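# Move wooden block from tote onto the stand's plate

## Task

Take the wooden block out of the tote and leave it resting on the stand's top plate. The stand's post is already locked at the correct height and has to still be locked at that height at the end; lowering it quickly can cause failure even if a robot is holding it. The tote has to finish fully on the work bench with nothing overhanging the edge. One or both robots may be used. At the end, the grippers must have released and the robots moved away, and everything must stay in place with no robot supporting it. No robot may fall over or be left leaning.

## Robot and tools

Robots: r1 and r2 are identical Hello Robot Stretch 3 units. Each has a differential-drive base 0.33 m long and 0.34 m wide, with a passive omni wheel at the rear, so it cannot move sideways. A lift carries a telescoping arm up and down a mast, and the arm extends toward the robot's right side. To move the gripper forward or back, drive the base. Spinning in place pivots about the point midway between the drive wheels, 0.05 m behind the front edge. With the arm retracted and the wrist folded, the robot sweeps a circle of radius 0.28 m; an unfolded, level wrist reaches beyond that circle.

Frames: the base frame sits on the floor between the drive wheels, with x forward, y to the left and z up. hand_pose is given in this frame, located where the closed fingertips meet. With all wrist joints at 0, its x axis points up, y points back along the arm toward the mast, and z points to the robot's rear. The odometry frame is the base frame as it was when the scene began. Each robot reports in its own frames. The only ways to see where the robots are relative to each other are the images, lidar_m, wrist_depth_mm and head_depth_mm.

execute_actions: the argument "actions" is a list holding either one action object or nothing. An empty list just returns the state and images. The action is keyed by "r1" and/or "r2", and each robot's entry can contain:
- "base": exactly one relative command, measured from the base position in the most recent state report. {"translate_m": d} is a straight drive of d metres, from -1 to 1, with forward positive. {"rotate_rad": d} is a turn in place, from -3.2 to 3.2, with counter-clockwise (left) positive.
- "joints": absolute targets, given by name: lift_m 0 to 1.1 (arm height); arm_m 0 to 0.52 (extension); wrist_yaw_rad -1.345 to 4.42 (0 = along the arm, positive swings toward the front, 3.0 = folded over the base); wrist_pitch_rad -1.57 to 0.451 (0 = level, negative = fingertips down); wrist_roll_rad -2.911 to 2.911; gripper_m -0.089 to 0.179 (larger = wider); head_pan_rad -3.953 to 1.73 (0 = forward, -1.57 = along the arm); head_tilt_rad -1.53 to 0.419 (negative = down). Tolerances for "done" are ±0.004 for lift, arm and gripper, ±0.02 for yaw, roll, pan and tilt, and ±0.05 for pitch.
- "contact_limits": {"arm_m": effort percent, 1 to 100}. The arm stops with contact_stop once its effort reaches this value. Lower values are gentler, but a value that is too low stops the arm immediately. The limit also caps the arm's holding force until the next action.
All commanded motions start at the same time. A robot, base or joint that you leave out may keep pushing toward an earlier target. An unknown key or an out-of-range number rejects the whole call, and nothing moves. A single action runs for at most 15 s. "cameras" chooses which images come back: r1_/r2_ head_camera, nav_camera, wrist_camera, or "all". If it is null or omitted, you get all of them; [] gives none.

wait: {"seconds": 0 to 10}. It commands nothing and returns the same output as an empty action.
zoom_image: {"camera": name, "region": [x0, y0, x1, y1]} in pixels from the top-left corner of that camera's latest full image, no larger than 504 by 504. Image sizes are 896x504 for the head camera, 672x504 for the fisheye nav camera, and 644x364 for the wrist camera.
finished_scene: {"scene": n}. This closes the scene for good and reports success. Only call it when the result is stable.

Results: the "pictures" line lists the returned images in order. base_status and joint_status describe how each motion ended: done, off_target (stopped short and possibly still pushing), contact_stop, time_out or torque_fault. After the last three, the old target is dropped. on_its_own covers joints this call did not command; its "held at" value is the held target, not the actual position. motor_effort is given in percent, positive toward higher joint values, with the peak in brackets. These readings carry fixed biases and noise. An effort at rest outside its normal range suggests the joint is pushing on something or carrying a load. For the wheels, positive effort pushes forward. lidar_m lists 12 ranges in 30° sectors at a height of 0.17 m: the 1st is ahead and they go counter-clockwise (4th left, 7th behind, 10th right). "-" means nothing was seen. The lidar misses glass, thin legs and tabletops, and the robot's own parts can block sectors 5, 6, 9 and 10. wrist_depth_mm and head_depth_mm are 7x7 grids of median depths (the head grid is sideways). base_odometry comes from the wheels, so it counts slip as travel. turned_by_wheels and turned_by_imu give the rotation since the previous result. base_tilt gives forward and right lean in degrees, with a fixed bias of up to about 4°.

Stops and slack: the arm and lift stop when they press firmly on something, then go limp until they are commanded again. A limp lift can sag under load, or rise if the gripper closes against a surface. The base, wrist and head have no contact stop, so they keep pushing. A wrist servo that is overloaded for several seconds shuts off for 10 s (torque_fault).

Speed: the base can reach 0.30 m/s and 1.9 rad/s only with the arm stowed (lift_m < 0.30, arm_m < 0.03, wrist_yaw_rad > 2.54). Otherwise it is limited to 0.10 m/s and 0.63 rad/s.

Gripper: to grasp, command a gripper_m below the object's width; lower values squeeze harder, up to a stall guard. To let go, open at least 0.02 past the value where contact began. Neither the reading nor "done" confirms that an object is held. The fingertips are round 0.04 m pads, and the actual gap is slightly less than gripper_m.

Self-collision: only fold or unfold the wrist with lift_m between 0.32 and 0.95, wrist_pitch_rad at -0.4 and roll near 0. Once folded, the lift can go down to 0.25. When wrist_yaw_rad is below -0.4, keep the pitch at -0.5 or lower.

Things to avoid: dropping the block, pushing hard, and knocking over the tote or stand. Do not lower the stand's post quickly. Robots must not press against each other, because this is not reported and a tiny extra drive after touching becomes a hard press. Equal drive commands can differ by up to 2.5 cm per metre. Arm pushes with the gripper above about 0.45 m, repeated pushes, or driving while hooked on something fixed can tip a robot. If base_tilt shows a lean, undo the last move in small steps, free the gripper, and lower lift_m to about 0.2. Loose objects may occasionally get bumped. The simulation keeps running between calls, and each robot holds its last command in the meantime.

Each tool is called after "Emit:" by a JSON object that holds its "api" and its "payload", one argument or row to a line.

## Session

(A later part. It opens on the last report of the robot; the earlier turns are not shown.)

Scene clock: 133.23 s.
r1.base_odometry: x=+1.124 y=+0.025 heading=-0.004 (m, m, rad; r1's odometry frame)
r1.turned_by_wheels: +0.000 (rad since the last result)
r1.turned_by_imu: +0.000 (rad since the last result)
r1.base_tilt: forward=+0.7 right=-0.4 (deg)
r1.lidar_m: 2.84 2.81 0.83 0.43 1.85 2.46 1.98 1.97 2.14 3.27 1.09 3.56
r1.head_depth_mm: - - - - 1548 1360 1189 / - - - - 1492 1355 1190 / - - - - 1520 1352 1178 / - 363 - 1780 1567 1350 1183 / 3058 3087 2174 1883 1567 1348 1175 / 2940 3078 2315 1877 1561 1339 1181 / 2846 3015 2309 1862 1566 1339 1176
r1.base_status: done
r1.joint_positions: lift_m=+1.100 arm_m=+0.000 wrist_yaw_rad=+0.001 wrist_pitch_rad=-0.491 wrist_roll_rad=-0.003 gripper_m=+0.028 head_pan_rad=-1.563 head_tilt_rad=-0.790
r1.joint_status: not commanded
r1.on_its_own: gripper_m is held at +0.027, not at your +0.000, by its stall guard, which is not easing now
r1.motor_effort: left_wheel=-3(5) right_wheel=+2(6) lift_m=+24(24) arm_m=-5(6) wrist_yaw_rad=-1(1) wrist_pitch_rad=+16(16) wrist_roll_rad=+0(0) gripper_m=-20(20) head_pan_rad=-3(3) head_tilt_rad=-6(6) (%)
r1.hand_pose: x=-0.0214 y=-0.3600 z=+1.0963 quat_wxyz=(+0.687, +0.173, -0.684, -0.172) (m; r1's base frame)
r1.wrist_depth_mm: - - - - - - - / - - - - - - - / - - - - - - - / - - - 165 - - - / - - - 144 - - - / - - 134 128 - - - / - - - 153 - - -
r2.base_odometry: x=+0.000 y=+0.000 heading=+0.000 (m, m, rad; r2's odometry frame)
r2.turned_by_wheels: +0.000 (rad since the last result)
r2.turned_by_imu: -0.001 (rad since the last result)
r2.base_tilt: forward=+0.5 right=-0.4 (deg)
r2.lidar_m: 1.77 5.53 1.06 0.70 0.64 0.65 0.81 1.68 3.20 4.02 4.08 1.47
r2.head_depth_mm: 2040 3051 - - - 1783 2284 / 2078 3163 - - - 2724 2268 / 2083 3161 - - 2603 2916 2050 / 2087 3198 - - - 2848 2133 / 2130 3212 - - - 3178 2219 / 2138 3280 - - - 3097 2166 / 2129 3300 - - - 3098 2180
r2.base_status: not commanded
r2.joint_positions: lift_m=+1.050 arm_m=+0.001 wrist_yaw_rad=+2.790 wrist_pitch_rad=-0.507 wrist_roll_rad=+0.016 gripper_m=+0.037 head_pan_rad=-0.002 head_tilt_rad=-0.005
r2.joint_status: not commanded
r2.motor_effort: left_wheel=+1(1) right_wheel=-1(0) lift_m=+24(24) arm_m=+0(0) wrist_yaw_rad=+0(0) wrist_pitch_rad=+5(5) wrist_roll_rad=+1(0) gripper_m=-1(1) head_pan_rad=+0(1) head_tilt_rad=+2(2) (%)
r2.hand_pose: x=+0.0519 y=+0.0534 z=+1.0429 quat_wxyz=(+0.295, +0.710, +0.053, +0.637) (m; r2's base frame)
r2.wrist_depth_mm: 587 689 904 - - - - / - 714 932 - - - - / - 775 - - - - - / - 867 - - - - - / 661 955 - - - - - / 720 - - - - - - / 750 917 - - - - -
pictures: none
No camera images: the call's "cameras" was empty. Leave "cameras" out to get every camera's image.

Emit:
{"api": "execute_actions", "payload": {
  "actions": [
    {"r1":{"base":{"translate_m":0.71},"joints":{"arm_m":0.25,"head_pan_rad":-1.4,"head_tilt_rad":-0.6}}}
  ],
  "cameras": ["r1_head_camera"]
}}

Scene clock: 147.17 s.
r1.base_odometry: x=+1.834 y=+0.022 heading=-0.004 (m, m, rad; r1's odometry frame)
r1.turned_by_wheels: +0.000 (rad since the last result)
r1.turned_by_imu: -0.002 (rad since the last result)
r1.base_tilt: forward=+0.9 right=-0.5 (deg)
r1.lidar_m: 2.17 2.15 2.35 0.69 0.69 0.87 2.65 2.63 2.87 0.81 2.97 2.70
r1.head_depth_mm: - 3356 3409 2411 1871 1523 1289 / - - 601 2303 1868 1520 1284 / 2728 3000 804 2142 1810 1479 1286 / 2689 2969 3087 2397 1864 1487 1284 / 2626 2871 3074 2389 1844 1515 1282 / 2551 2782 3005 2401 1854 1513 1280 / 2481 2723 2966 2370 1864 1520 1283
r1.base_status: done
r1.joint_positions: lift_m=+1.100 arm_m=+0.250 wrist_yaw_rad=+0.000 wrist_pitch_rad=-0.491 wrist_roll_rad=-0.003 gripper_m=+0.028 head_pan_rad=-1.407 head_tilt_rad=-0.606
r1.joint_status: all done
r1.on_its_own: gripper_m is held at +0.027, not at your +0.000, by its stall guard, which is not easing now
r1.motor_effort: left_wheel=-3(3) right_wheel=+2(6) lift_m=+24(24) arm_m=+5(7) wrist_yaw_rad=-1(2) wrist_pitch_rad=+16(16) wrist_roll_rad=+0(0) gripper_m=-20(19) head_pan_rad=+3(11) head_tilt_rad=+3(21) (%)
r1.hand_pose: x=-0.0214 y=-0.6092 z=+1.0963 quat_wxyz=(+0.687, +0.172, -0.684, -0.172) (m; r1's base frame)
r1.wrist_depth_mm: - - - - - - - / - - - - - - - / - - - - - - - / - - - 164 - - - / - - 399 145 - - - / - - 133 128 - - - / - - - 153 - - -
r2.base_odometry: x=+0.000 y=+0.000 heading=+0.000 (m, m, rad; r2's odometry frame)
r2.turned_by_wheels: +0.000 (rad since the last result)
r2.turned_by_imu: -0.001 (rad since the last result)
r2.base_tilt: forward=+0.5 right=-0.2 (deg)
r2.lidar_m: 1.77 5.55 1.06 0.69 0.64 0.65 0.81 1.68 3.19 4.02 4.06 1.47
r2.head_depth_mm: 2050 3123 - - - 1803 2296 / 2078 3135 - - - 2727 2277 / 2077 3167 - - 2642 3062 2056 / 2099 3218 - - - 2884 2120 / 2123 3283 - - - 2853 2206 / 2135 3341 - - - 3199 2181 / 2150 3348 - - - 3200 2158
r2.base_status: not commanded
r2.joint_positions: lift_m=+1.050 arm_m=+0.001 wrist_yaw_rad=+2.790 wrist_pitch_rad=-0.507 wrist_roll_rad=+0.016 gripper_m=+0.037 head_pan_rad=-0.002 head_tilt_rad=-0.005
r2.joint_status: not commanded
r2.motor_effort: left_wheel=+1(0) right_wheel=-1(1) lift_m=+24(24) arm_m=+0(0) wrist_yaw_rad=+0(0) wrist_pitch_rad=+5(5) wrist_roll_rad=+1(0) gripper_m=+0(0) head_pan_rad=-2(0) head_tilt_rad=+2(2) (%)
r2.hand_pose: x=+0.0519 y=+0.0534 z=+1.0429 quat_wxyz=(+0.295, +0.710, +0.053, +0.637) (m; r2's base frame)
r2.wrist_depth_mm: 587 687 898 - - - - / - 727 932 - - - - / - 772 - - - - - / - 855 - - - - - / 655 952 - - - - - / 725 - - - - - - / 761 914 - - - - -
pictures: r1_head_camera (sideways: a quarter turn clockwise sets it upright)
Images, in order (width x height): r1_head_camera 896x504.

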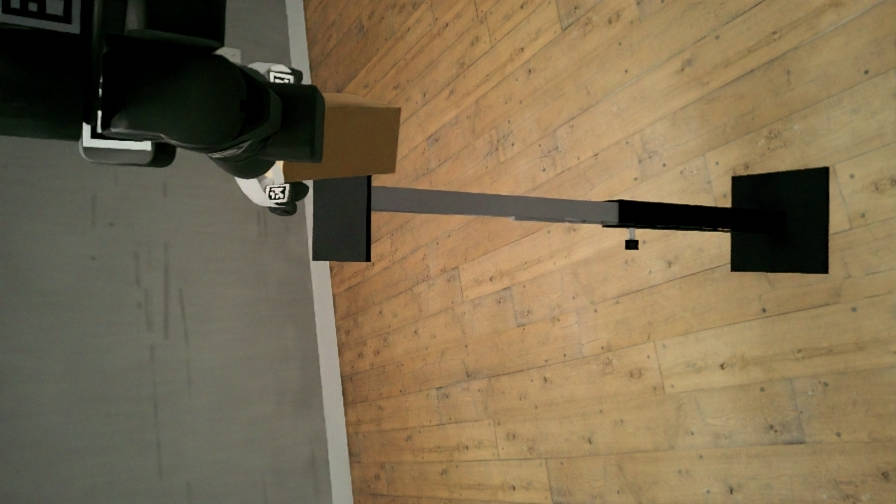

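Emit:
{"api": "execute_actions", "payload": {
  "actions": [
    {"r1":{"base":{"translate_m":0.07},"joints":{"arm_m":0.44}}}
  ],
  "cameras": ["r1_head_camera","r1_wrist_camera"]
}}

Scene clock: 156.00 s.
r1.base_odometry: x=+1.904 y=+0.022 heading=-0.004 (m, m, rad; r1's odometry frame)
r1.turned_by_wheels: +0.000 (rad since the last result)
r1.turned_by_imu: -0.001 (rad since the last result)
r1.base_tilt: forward=+0.8 right=-0.5 (deg)
r1.lidar_m: 2.10 2.09 2.28 2.98 0.71 0.93 2.71 2.69 2.95 0.81 2.95 2.62
r1.head_depth_mm: - 3193 3379 2415 1863 1522 1283 / - 3089 819 2307 1867 1525 1286 / 2742 2940 900 2306 1748 1435 1282 / 2641 2913 3157 2392 1862 1519 1283 / 2618 2850 3061 2394 1851 1519 1272 / 2528 2776 2988 2386 1844 1515 1276 / 2472 2687 2930 2385 1853 1514 1279
r1.base_status: done
r1.joint_positions: lift_m=+1.100 arm_m=+0.440 wrist_yaw_rad=+0.000 wrist_pitch_rad=-0.491 wrist_roll_rad=-0.003 gripper_m=+0.028 head_pan_rad=-1.407 head_tilt_rad=-0.606
r1.joint_status: all done
r1.on_its_own: gripper_m is held at +0.027, not at your +0.000, by its stall guard, which is not easing now
r1.motor_effort: left_wheel=-3(3) right_wheel=+2(7) lift_m=+24(24) arm_m=+5(6) wrist_yaw_rad=-1(1) wrist_pitch_rad=+16(16) wrist_roll_rad=+0(0) gripper_m=-21(19) head_pan_rad=+3(3) head_tilt_rad=+2(3) (%)
r1.hand_pose: x=-0.0214 y=-0.7992 z=+1.0963 quat_wxyz=(+0.687, +0.172, -0.684, -0.172) (m; r1's base frame)
r1.wrist_depth_mm: - - - - - - - / - - - - - - - / - - - - - - - / - - - 165 - - - / - - - 144 - - - / - - 134 128 - - - / - - - 153 280 - -
r2.base_odometry: x=+0.000 y=+0.000 heading=+0.000 (m, m, rad; r2's odometry frame)
r2.turned_by_wheels: +0.000 (rad since the last result)
r2.turned_by_imu: -0.001 (rad since the last result)
r2.base_tilt: forward=+0.7 right=-0.2 (deg)
r2.lidar_m: 1.76 5.54 1.06 0.70 0.64 0.65 0.81 1.68 3.21 4.01 4.07 1.47
r2.head_depth_mm: 2057 3133 - - - 1792 2260 / 2068 3155 - - - 2709 2263 / 2081 3185 - - 2636 3073 2068 / 2083 3196 - - - 2804 2134 / 2124 3287 - - - 2813 2210 / 2132 3346 - - - 3003 2195 / 2153 3300 - - - 3159 2171
r2.base_status: not commanded
r2.joint_positions: lift_m=+1.050 arm_m=+0.001 wrist_yaw_rad=+2.790 wrist_pitch_rad=-0.507 wrist_roll_rad=+0.016 gripper_m=+0.037 head_pan_rad=-0.002 head_tilt_rad=-0.005
r2.joint_status: not commanded
r2.motor_effort: left_wheel=+1(1) right_wheel=-1(1) lift_m=+24(24) arm_m=+0(0) wrist_yaw_rad=+0(1) wrist_pitch_rad=+5(5) wrist_roll_rad=+0(0) gripper_m=+0(0) head_pan_rad=+1(1) head_tilt_rad=+2(2) (%)
r2.hand_pose: x=+0.0519 y=+0.0534 z=+1.0429 quat_wxyz=(+0.295, +0.710, +0.053, +0.637) (m; r2's base frame)
r2.wrist_depth_mm: 590 685 887 - - - - / - 722 936 - - - - / - 769 - - - - - / - 850 - - - - - / 650 964 - - - - - / 721 - - - - - - / 750 923 - - - - -
pictures: r1_head_camera (sideways: a quarter turn clockwise sets it upright), r1_wrist_camera
Images, in order (width x height): r1_head_camera 896x504, r1_wrist_camera 644x364.

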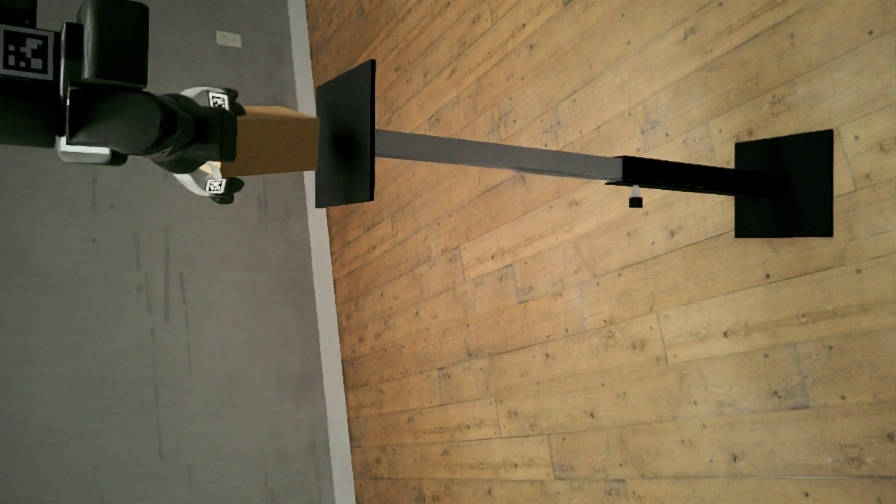

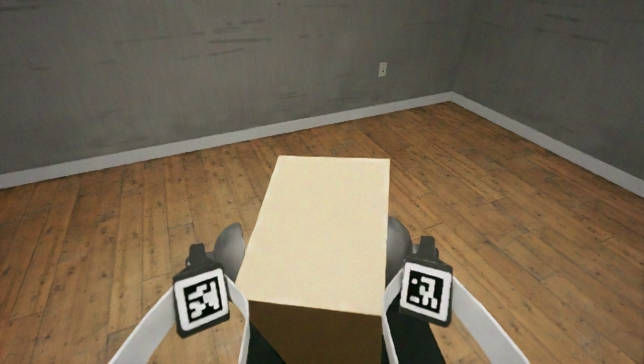

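Centred. Lower and release.

Emit:
{"api": "execute_actions", "payload": {
  "actions": [
    {"r1":{"joints":{"lift_m":1.06}}}
  ],
  "cameras": []
}}

Emit:
{"api": "execute_actions", "payload": {
  "actions": [
    {"r1":{"joints":{"gripper_m":0.15}}}
  ],
  "cameras": []
}}

Emit:
{"api": "execute_actions", "payload": {
  "actions": [
    {"r1":{"joints":{"lift_m":1.1,"arm_m":0.0}}}
  ],
  "cameras": ["r1_head_camera"]
}}

Scene clock: 162.97 s.
r1.base_odometry: x=+1.904 y=+0.022 heading=-0.004 (m, m, rad; r1's odometry frame)
r1.turned_by_wheels: +0.000 (rad since the last result)
r1.turned_by_imu: -0.001 (rad since the last result)
r1.base_tilt: forward=+0.7 right=-0.5 (deg)
r1.lidar_m: 2.11 2.09 2.29 2.98 0.71 0.93 2.71 2.69 2.95 0.81 2.95 2.62
r1.head_depth_mm: 2771 3264 3406 2408 1859 1522 1290 / 2703 - 806 2312 1859 1521 1286 / 2692 2965 896 2310 1758 1435 1278 / 2657 2963 3162 2403 1854 1514 1283 / 2595 2857 3022 2399 1855 1516 1283 / 2542 2755 3006 2397 1863 1520 1279 / 2466 2698 2940 2376 1840 1511 1280
r1.base_status: not commanded
r1.joint_positions: lift_m=+1.060 arm_m=+0.440 wrist_yaw_rad=+0.000 wrist_pitch_rad=-0.491 wrist_roll_rad=-0.003 gripper_m=+0.028 head_pan_rad=-1.407 head_tilt_rad=-0.606
r1.joint_status: all done
r1.on_its_own: gripper_m is held at +0.027, not at your +0.000, by its stall guard, which is not easing now
r1.motor_effort: left_wheel=-3(3) right_wheel=+2(2) lift_m=+14(25) arm_m=+6(6) wrist_yaw_rad=-1(1) wrist_pitch_rad=+16(16) wrist_roll_rad=+0(0) gripper_m=-20(19) head_pan_rad=+3(2) head_tilt_rad=+2(2) (%)
r1.hand_pose: x=-0.0214 y=-0.7992 z=+1.0570 quat_wxyz=(+0.687, +0.172, -0.684, -0.172) (m; r1's base frame)
r1.wrist_depth_mm: - - - - - - - / - - - - - - - / - - - - - - - / - - - 164 - - - / - - - 145 - - - / - - 134 128 - - - / - - - 153 232 - -
r2.base_odometry: x=+0.000 y=+0.000 heading=+0.000 (m, m, rad; r2's odometry frame)
r2.turned_by_wheels: +0.000 (rad since the last result)
r2.turned_by_imu: +0.000 (rad since the last result)
r2.base_tilt: forward=+0.5 right=-0.3 (deg)
r2.lidar_m: 1.76 4.91 1.06 0.70 0.64 0.65 0.81 1.68 3.20 4.03 4.07 1.47
r2.head_depth_mm: 2042 3089 - - - 1771 2261 / 2071 3158 - - - 2730 2264 / 2080 3188 - - 2624 3053 2035 / 2096 3247 - - - 2856 2149 / 2135 3269 - - - 2825 2200 / 2126 3301 - - - 2980 2191 / 2175 3313 - - - 3110 2164
r2.base_status: not commanded
r2.joint_positions: lift_m=+1.050 arm_m=+0.001 wrist_yaw_rad=+2.790 wrist_pitch_rad=-0.507 wrist_roll_rad=+0.016 gripper_m=+0.037 head_pan_rad=-0.002 head_tilt_rad=-0.005
r2.joint_status: not commanded
r2.motor_effort: left_wheel=+1(1) right_wheel=-1(0) lift_m=+24(24) arm_m=+0(0) wrist_yaw_rad=+1(0) wrist_pitch_rad=+5(5) wrist_roll_rad=+1(1) gripper_m=-1(1) head_pan_rad=+1(1) head_tilt_rad=+2(2) (%)
r2.hand_pose: x=+0.0519 y=+0.0534 z=+1.0429 quat_wxyz=(+0.295, +0.710, +0.053, +0.637) (m; r2's base frame)
r2.wrist_depth_mm: 587 684 883 - - - - / - 721 947 - - - - / - 791 996 - - - - / - 861 - - - - - / 660 951 - - - - - / 713 - - - - - - / 744 922 - - - - -
pictures: none
No camera images: the call's "cameras" was empty. Leave "cameras" out to get every camera's image.

Scene clock: 164.70 s.
r1.base_odometry: x=+1.904 y=+0.022 heading=-0.004 (m, m, rad; r1's odometry frame)
r1.turned_by_wheels: +0.000 (rad since the last result)
r1.turned_by_imu: +0.000 (rad since the last result)
r1.base_tilt: forward=+0.8 right=-0.5 (deg)
r1.lidar_m: 2.11 2.09 2.28 2.98 0.72 0.93 2.72 2.70 2.94 0.81 2.95 2.62
r1.head_depth_mm: 2836 3273 3393 2412 1862 1523 1285 / 2732 - 808 2324 1865 1526 1280 / 2725 2974 899 2303 1752 1438 1278 / 2655 2918 3147 2406 1854 1522 1280 / 2597 2852 3048 2390 1858 1515 1280 / 2539 2747 3006 2378 1858 1524 1275 / 2463 2684 2929 2401 1861 1510 1274
r1.base_status: not commanded
r1.joint_positions: lift_m=+1.060 arm_m=+0.440 wrist_yaw_rad=-0.001 wrist_pitch_rad=-0.470 wrist_roll_rad=-0.003 gripper_m=+0.150 head_pan_rad=-1.407 head_tilt_rad=-0.606
r1.joint_status: all done
r1.motor_effort: left_wheel=-3(4) right_wheel=+2(3) lift_m=+14(14) arm_m=+6(6) wrist_yaw_rad=+0(1) wrist_pitch_rad=+8(16) wrist_roll_rad=+0(0) gripper_m=+0(84) head_pan_rad=+2(2) head_tilt_rad=+2(2) (%)
r1.hand_pose: x=-0.0217 y=-0.8020 z=+1.0613 quat_wxyz=(+0.689, +0.165, -0.686, -0.165) (m; r1's base frame)
r1.wrist_depth_mm: - - - - - - - / - - - - - - - / - - - - - - - / - - - - - - - / - - - 167 - - - / - - - 140 279 - - / - - - 124 232 - -
r2.base_odometry: x=+0.000 y=+0.000 heading=+0.000 (m, m, rad; r2's odometry frame)
r2.turned_by_wheels: +0.000 (rad since the last result)
r2.turned_by_imu: +0.000 (rad since the last result)
r2.base_tilt: forward=+0.6 right=-0.2 (deg)
r2.lidar_m: 1.77 5.54 1.06 0.70 0.64 0.65 0.81 1.68 3.19 3.99 4.08 1.47
r2.head_depth_mm: 2033 3061 - - - 1768 2271 / 2057 3132 - - - 2725 2264 / 2080 3154 - - 2610 3008 2039 / 2087 3196 - - - 2870 2117 / 2141 3265 - - - 2852 2210 / 2146 3344 - - - 2961 2183 / 2161 3342 - - - 3104 2186
r2.base_status: not commanded
r2.joint_positions: lift_m=+1.050 arm_m=+0.001 wrist_yaw_rad=+2.790 wrist_pitch_rad=-0.507 wrist_roll_rad=+0.016 gripper_m=+0.037 head_pan_rad=-0.002 head_tilt_rad=-0.005
r2.joint_status: not commanded
r2.motor_effort: left_wheel=+1(1) right_wheel=-1(1) lift_m=+24(24) arm_m=+0(0) wrist_yaw_rad=+1(0) wrist_pitch_rad=+5(5) wrist_roll_rad=+0(1) gripper_m=+0(1) head_pan_rad=+0(0) head_tilt_rad=+2(2) (%)
r2.hand_pose: x=+0.0519 y=+0.0534 z=+1.0429 quat_wxyz=(+0.295, +0.710, +0.053, +0.637) (m; r2's base frame)
r2.wrist_depth_mm: 590 679 878 - - - - / - 727 947 - - - - / - 766 - - - - - / - 844 - - - - - / 652 944 - - - - - / 705 - - - - - - / 747 904 - - - - -
pictures: none
No camera images: the call's "cameras" was empty. Leave "cameras" out to get every camera's image.

Scene clock: 169.13 s.
r1.base_odometry: x=+1.904 y=+0.022 heading=-0.004 (m, m, rad; r1's odometry frame)
r1.turned_by_wheels: +0.000 (rad since the last result)
r1.turned_by_imu: -0.001 (rad since the last result)
r1.base_tilt: forward=+0.8 right=-0.4 (deg)
r1.lidar_m: 2.11 2.09 2.28 2.98 0.71 0.93 2.71 2.70 2.94 0.81 2.95 2.61
r1.head_depth_mm: - - - - - - 1261 / 2773 - - - - 1446 1291 / 2722 2983 2873 2578 1807 1401 1278 / 2676 2935 3148 2213 1885 1519 1286 / 2600 2851 3061 2349 1859 1527 1286 / 2525 2758 2973 2390 1859 1516 1286 / 2472 2706 2943 2390 1859 1507 1279
r1.base_status: not commanded
r1.joint_positions: lift_m=+1.100 arm_m=+0.000 wrist_yaw_rad=-0.001 wrist_pitch_rad=-0.469 wrist_roll_rad=-0.003 gripper_m=+0.150 head_pan_rad=-1.407 head_tilt_rad=-0.606
r1.joint_status: all done
r1.motor_effort: left_wheel=-3(3) right_wheel=+2(2) lift_m=+23(23) arm_m=-5(5) wrist_yaw_rad=+0(1) wrist_pitch_rad=+8(8) wrist_roll_rad=+0(0) gripper_m=-1(1) head_pan_rad=+3(4) head_tilt_rad=+2(3) (%)
r1.hand_pose: x=-0.0217 y=-0.3630 z=+1.1010 quat_wxyz=(+0.689, +0.165, -0.686, -0.165) (m; r1's base frame)
r1.wrist_depth_mm: - - - - - - - / - - - - - - - / - - - 606 - - - / - - - - - - - / - - - - - - - / - - - - - - - / - - - - - - -
r2.base_odometry: x=+0.000 y=+0.000 heading=+0.000 (m, m, rad; r2's odometry frame)
r2.turned_by_wheels: +0.000 (rad since the last result)
r2.turned_by_imu: +0.000 (rad since the last result)
r2.base_tilt: forward=+0.5 right=-0.1 (deg)
r2.lidar_m: 1.76 5.55 1.06 0.70 0.64 0.65 0.81 1.68 3.20 4.02 4.09 1.47
r2.head_depth_mm: 2050 3110 - - - 1791 2282 / 2093 3141 - - - 2732 2250 / 2067 3177 - - 2613 3086 2054 / 2088 3243 - - - 2840 2148 / 2112 3226 - - - 2796 2218 / 2151 3332 - - - 3000 2190 / 2169 3332 - - - 3179 2177
r2.base_status: not commanded
r2.joint_positions: lift_m=+1.050 arm_m=+0.001 wrist_yaw_rad=+2.790 wrist_pitch_rad=-0.507 wrist_roll_rad=+0.016 gripper_m=+0.037 head_pan_rad=-0.002 head_tilt_rad=-0.005
r2.joint_status: not commanded
r2.motor_effort: left_wheel=+1(1) right_wheel=-1(1) lift_m=+24(24) arm_m=+0(0) wrist_yaw_rad=+1(1) wrist_pitch_rad=+5(5) wrist_roll_rad=+0(0) gripper_m=-1(0) head_pan_rad=+0(0) head_tilt_rad=+2(2) (%)
r2.hand_pose: x=+0.0519 y=+0.0534 z=+1.0429 quat_wxyz=(+0.295, +0.710, +0.053, +0.637) (m; r2's base frame)
r2.wrist_depth_mm: 594 684 883 - - - - / - 718 927 - - - - / - 767 - - - - - / - 863 - - - - - / 658 945 - - - - - / 718 - - - - - - / 751 907 - - - - -
pictures: r1_head_camera (sideways: a quarter turn clockwise sets it upright)
Images, in order (width x height): r1_head_camera 896x504.

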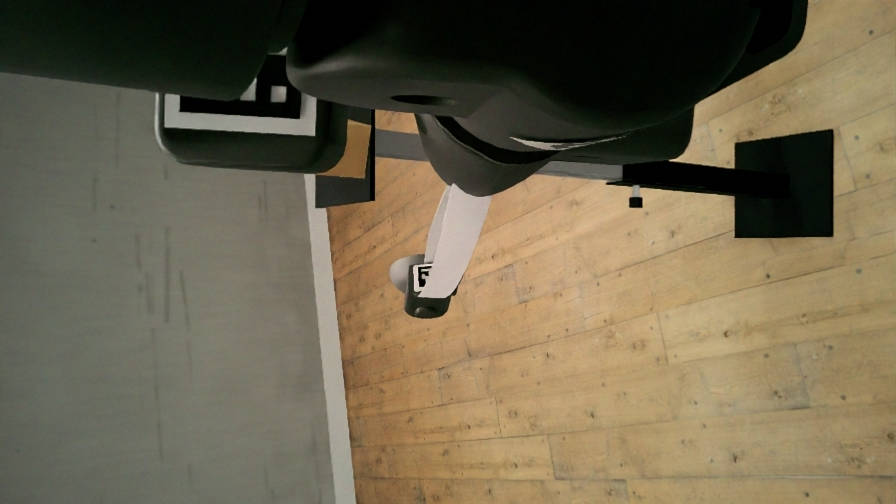

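Block is on the plate. Now check the tote with r2 before finishing.

Emit:
{"api": "execute_actions", "payload": {
  "actions": [],
  "cameras": ["r2_head_camera","r2_nav_camera","r1_nav_camera"]
}}

Scene clock: 172.10 s.
r1.base_odometry: x=+1.904 y=+0.022 heading=-0.004 (m, m, rad; r1's odometry frame)
r1.turned_by_wheels: +0.000 (rad since the last result)
r1.turned_by_imu: +0.000 (rad since the last result)
r1.base_tilt: forward=+0.8 right=-0.6 (deg)
r1.lidar_m: 2.11 2.09 2.28 2.98 0.71 0.93 2.71 2.69 2.94 0.81 2.95 2.62
r1.head_depth_mm: - - - - - - 1261 / 2808 - - - - 1447 1284 / 2744 2975 2896 2586 1802 1402 1277 / 2654 2939 3140 2225 1870 1519 1286 / 2595 2854 3061 2373 1846 1521 1280 / 2541 2774 2994 2384 1864 1520 1278 / 2482 2693 2915 2389 1855 1514 1279
r1.base_status: not commanded
r1.joint_positions: lift_m=+1.100 arm_m=+0.000 wrist_yaw_rad=-0.001 wrist_pitch_rad=-0.469 wrist_roll_rad=-0.003 gripper_m=+0.150 head_pan_rad=-1.407 head_tilt_rad=-0.606
r1.joint_status: all done
r1.motor_effort: left_wheel=-3(3) right_wheel=+2(2) lift_m=+23(23) arm_m=-5(5) wrist_yaw_rad=+0(1) wrist_pitch_rad=+8(8) wrist_roll_rad=+0(0) gripper_m=+0(1) head_pan_rad=+2(4) head_tilt_rad=+3(3) (%)
r1.hand_pose: x=-0.0217 y=-0.3630 z=+1.1010 quat_wxyz=(+0.689, +0.165, -0.686, -0.165) (m; r1's base frame)
r1.wrist_depth_mm: - - - - - - - / - - - - - - - / - - - 597 - - - / - - - - - - - / - - - - - - - / - - - - - - - / - - - - - - -
r2.base_odometry: x=+0.000 y=+0.000 heading=+0.000 (m, m, rad; r2's odometry frame)
r2.turned_by_wheels: +0.000 (rad since the last result)
r2.turned_by_imu: +0.000 (rad since the last result)
r2.base_tilt: forward=+0.6 right=-0.3 (deg)
r2.lidar_m: 1.76 5.55 1.06 0.70 0.64 0.65 0.81 1.68 3.20 4.01 4.09 1.47
r2.head_depth_mm: 2053 3058 - - - 1777 2284 / 2066 3196 - - - 2692 2269 / 2084 3167 - - 2592 3037 2080 / 2124 3195 - - - 2813 2145 / 2110 3311 - - - 2842 2217 / 2121 3332 - - - 2951 2193 / 2157 3351 - - - 3118 2187
r2.base_status: not commanded
r2.joint_positions: lift_m=+1.050 arm_m=+0.001 wrist_yaw_rad=+2.790 wrist_pitch_rad=-0.507 wrist_roll_rad=+0.016 gripper_m=+0.037 head_pan_rad=-0.002 head_tilt_rad=-0.005
r2.joint_status: not commanded
r2.motor_effort: left_wheel=+1(1) right_wheel=-1(1) lift_m=+24(24) arm_m=+0(0) wrist_yaw_rad=+0(1) wrist_pitch_rad=+5(5) wrist_roll_rad=+1(0) gripper_m=+0(0) head_pan_rad=+1(0) head_tilt_rad=+2(2) (%)
r2.hand_pose: x=+0.0519 y=+0.0534 z=+1.0429 quat_wxyz=(+0.295, +0.710, +0.053, +0.637) (m; r2's base frame)
r2.wrist_depth_mm: 594 697 873 - - - - / - 721 955 - - - - / - 771 - - - - - / - 853 - - - - - / 648 953 - - - - - / 718 - - - - - - / 758 923 - - - - -
pictures: r1_nav_camera (sideways: a quarter turn counterclockwise sets it upright), r2_head_camera (sideways: a quarter turn clockwise sets it upright), r2_nav_camera (sideways: a quarter turn counterclockwise sets it upright)
Images, in order (width x height): r1_nav_camera 672x504, r2_head_camera 896x504, r2_nav_camera 672x504.

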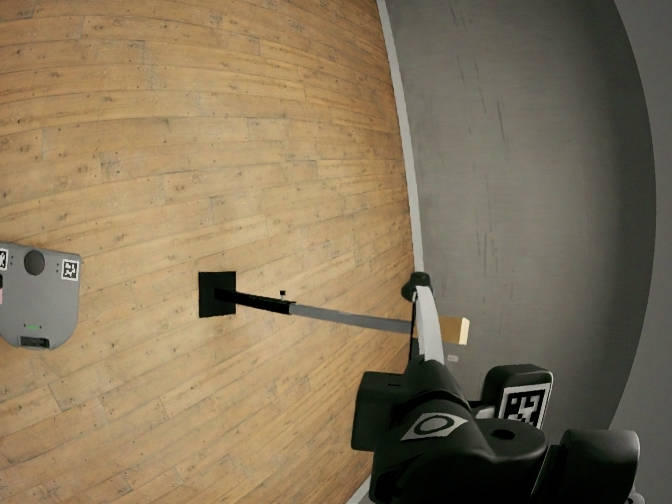

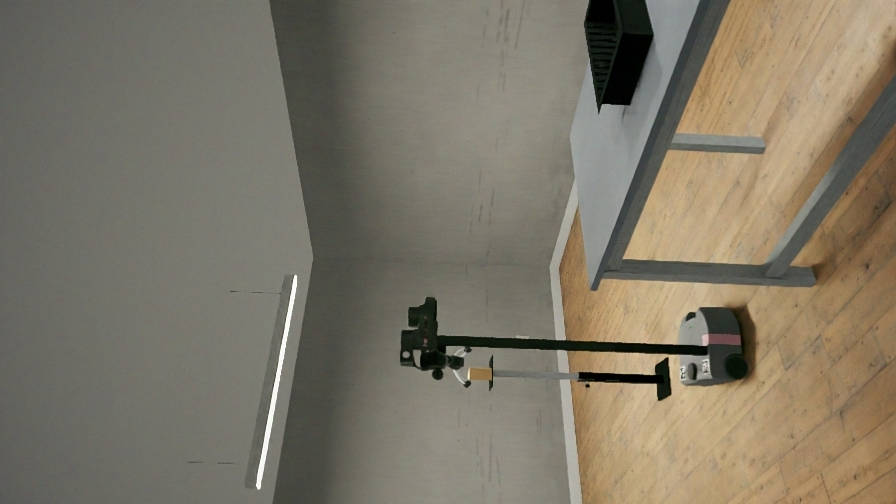

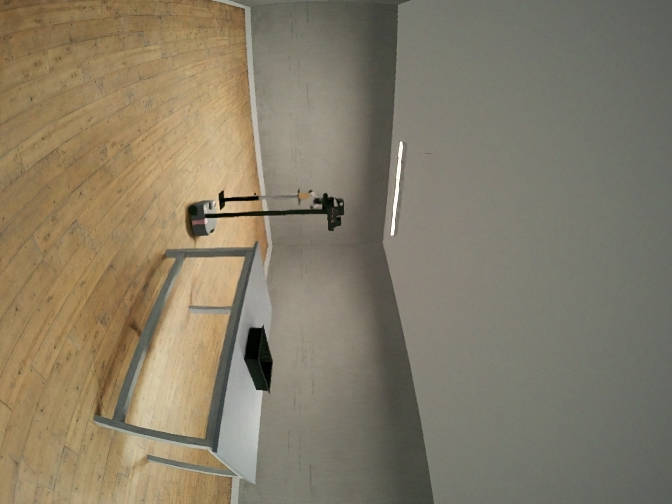

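r2's cameras show the tote on the bench, clear of its edges. The block sits on the stand's plate, and r1's arm is retracted and clear of the stand.

Emit:
{"api": "finished_scene", "payload": {
  "scene": 2
}}

The scene is finished: the task was done.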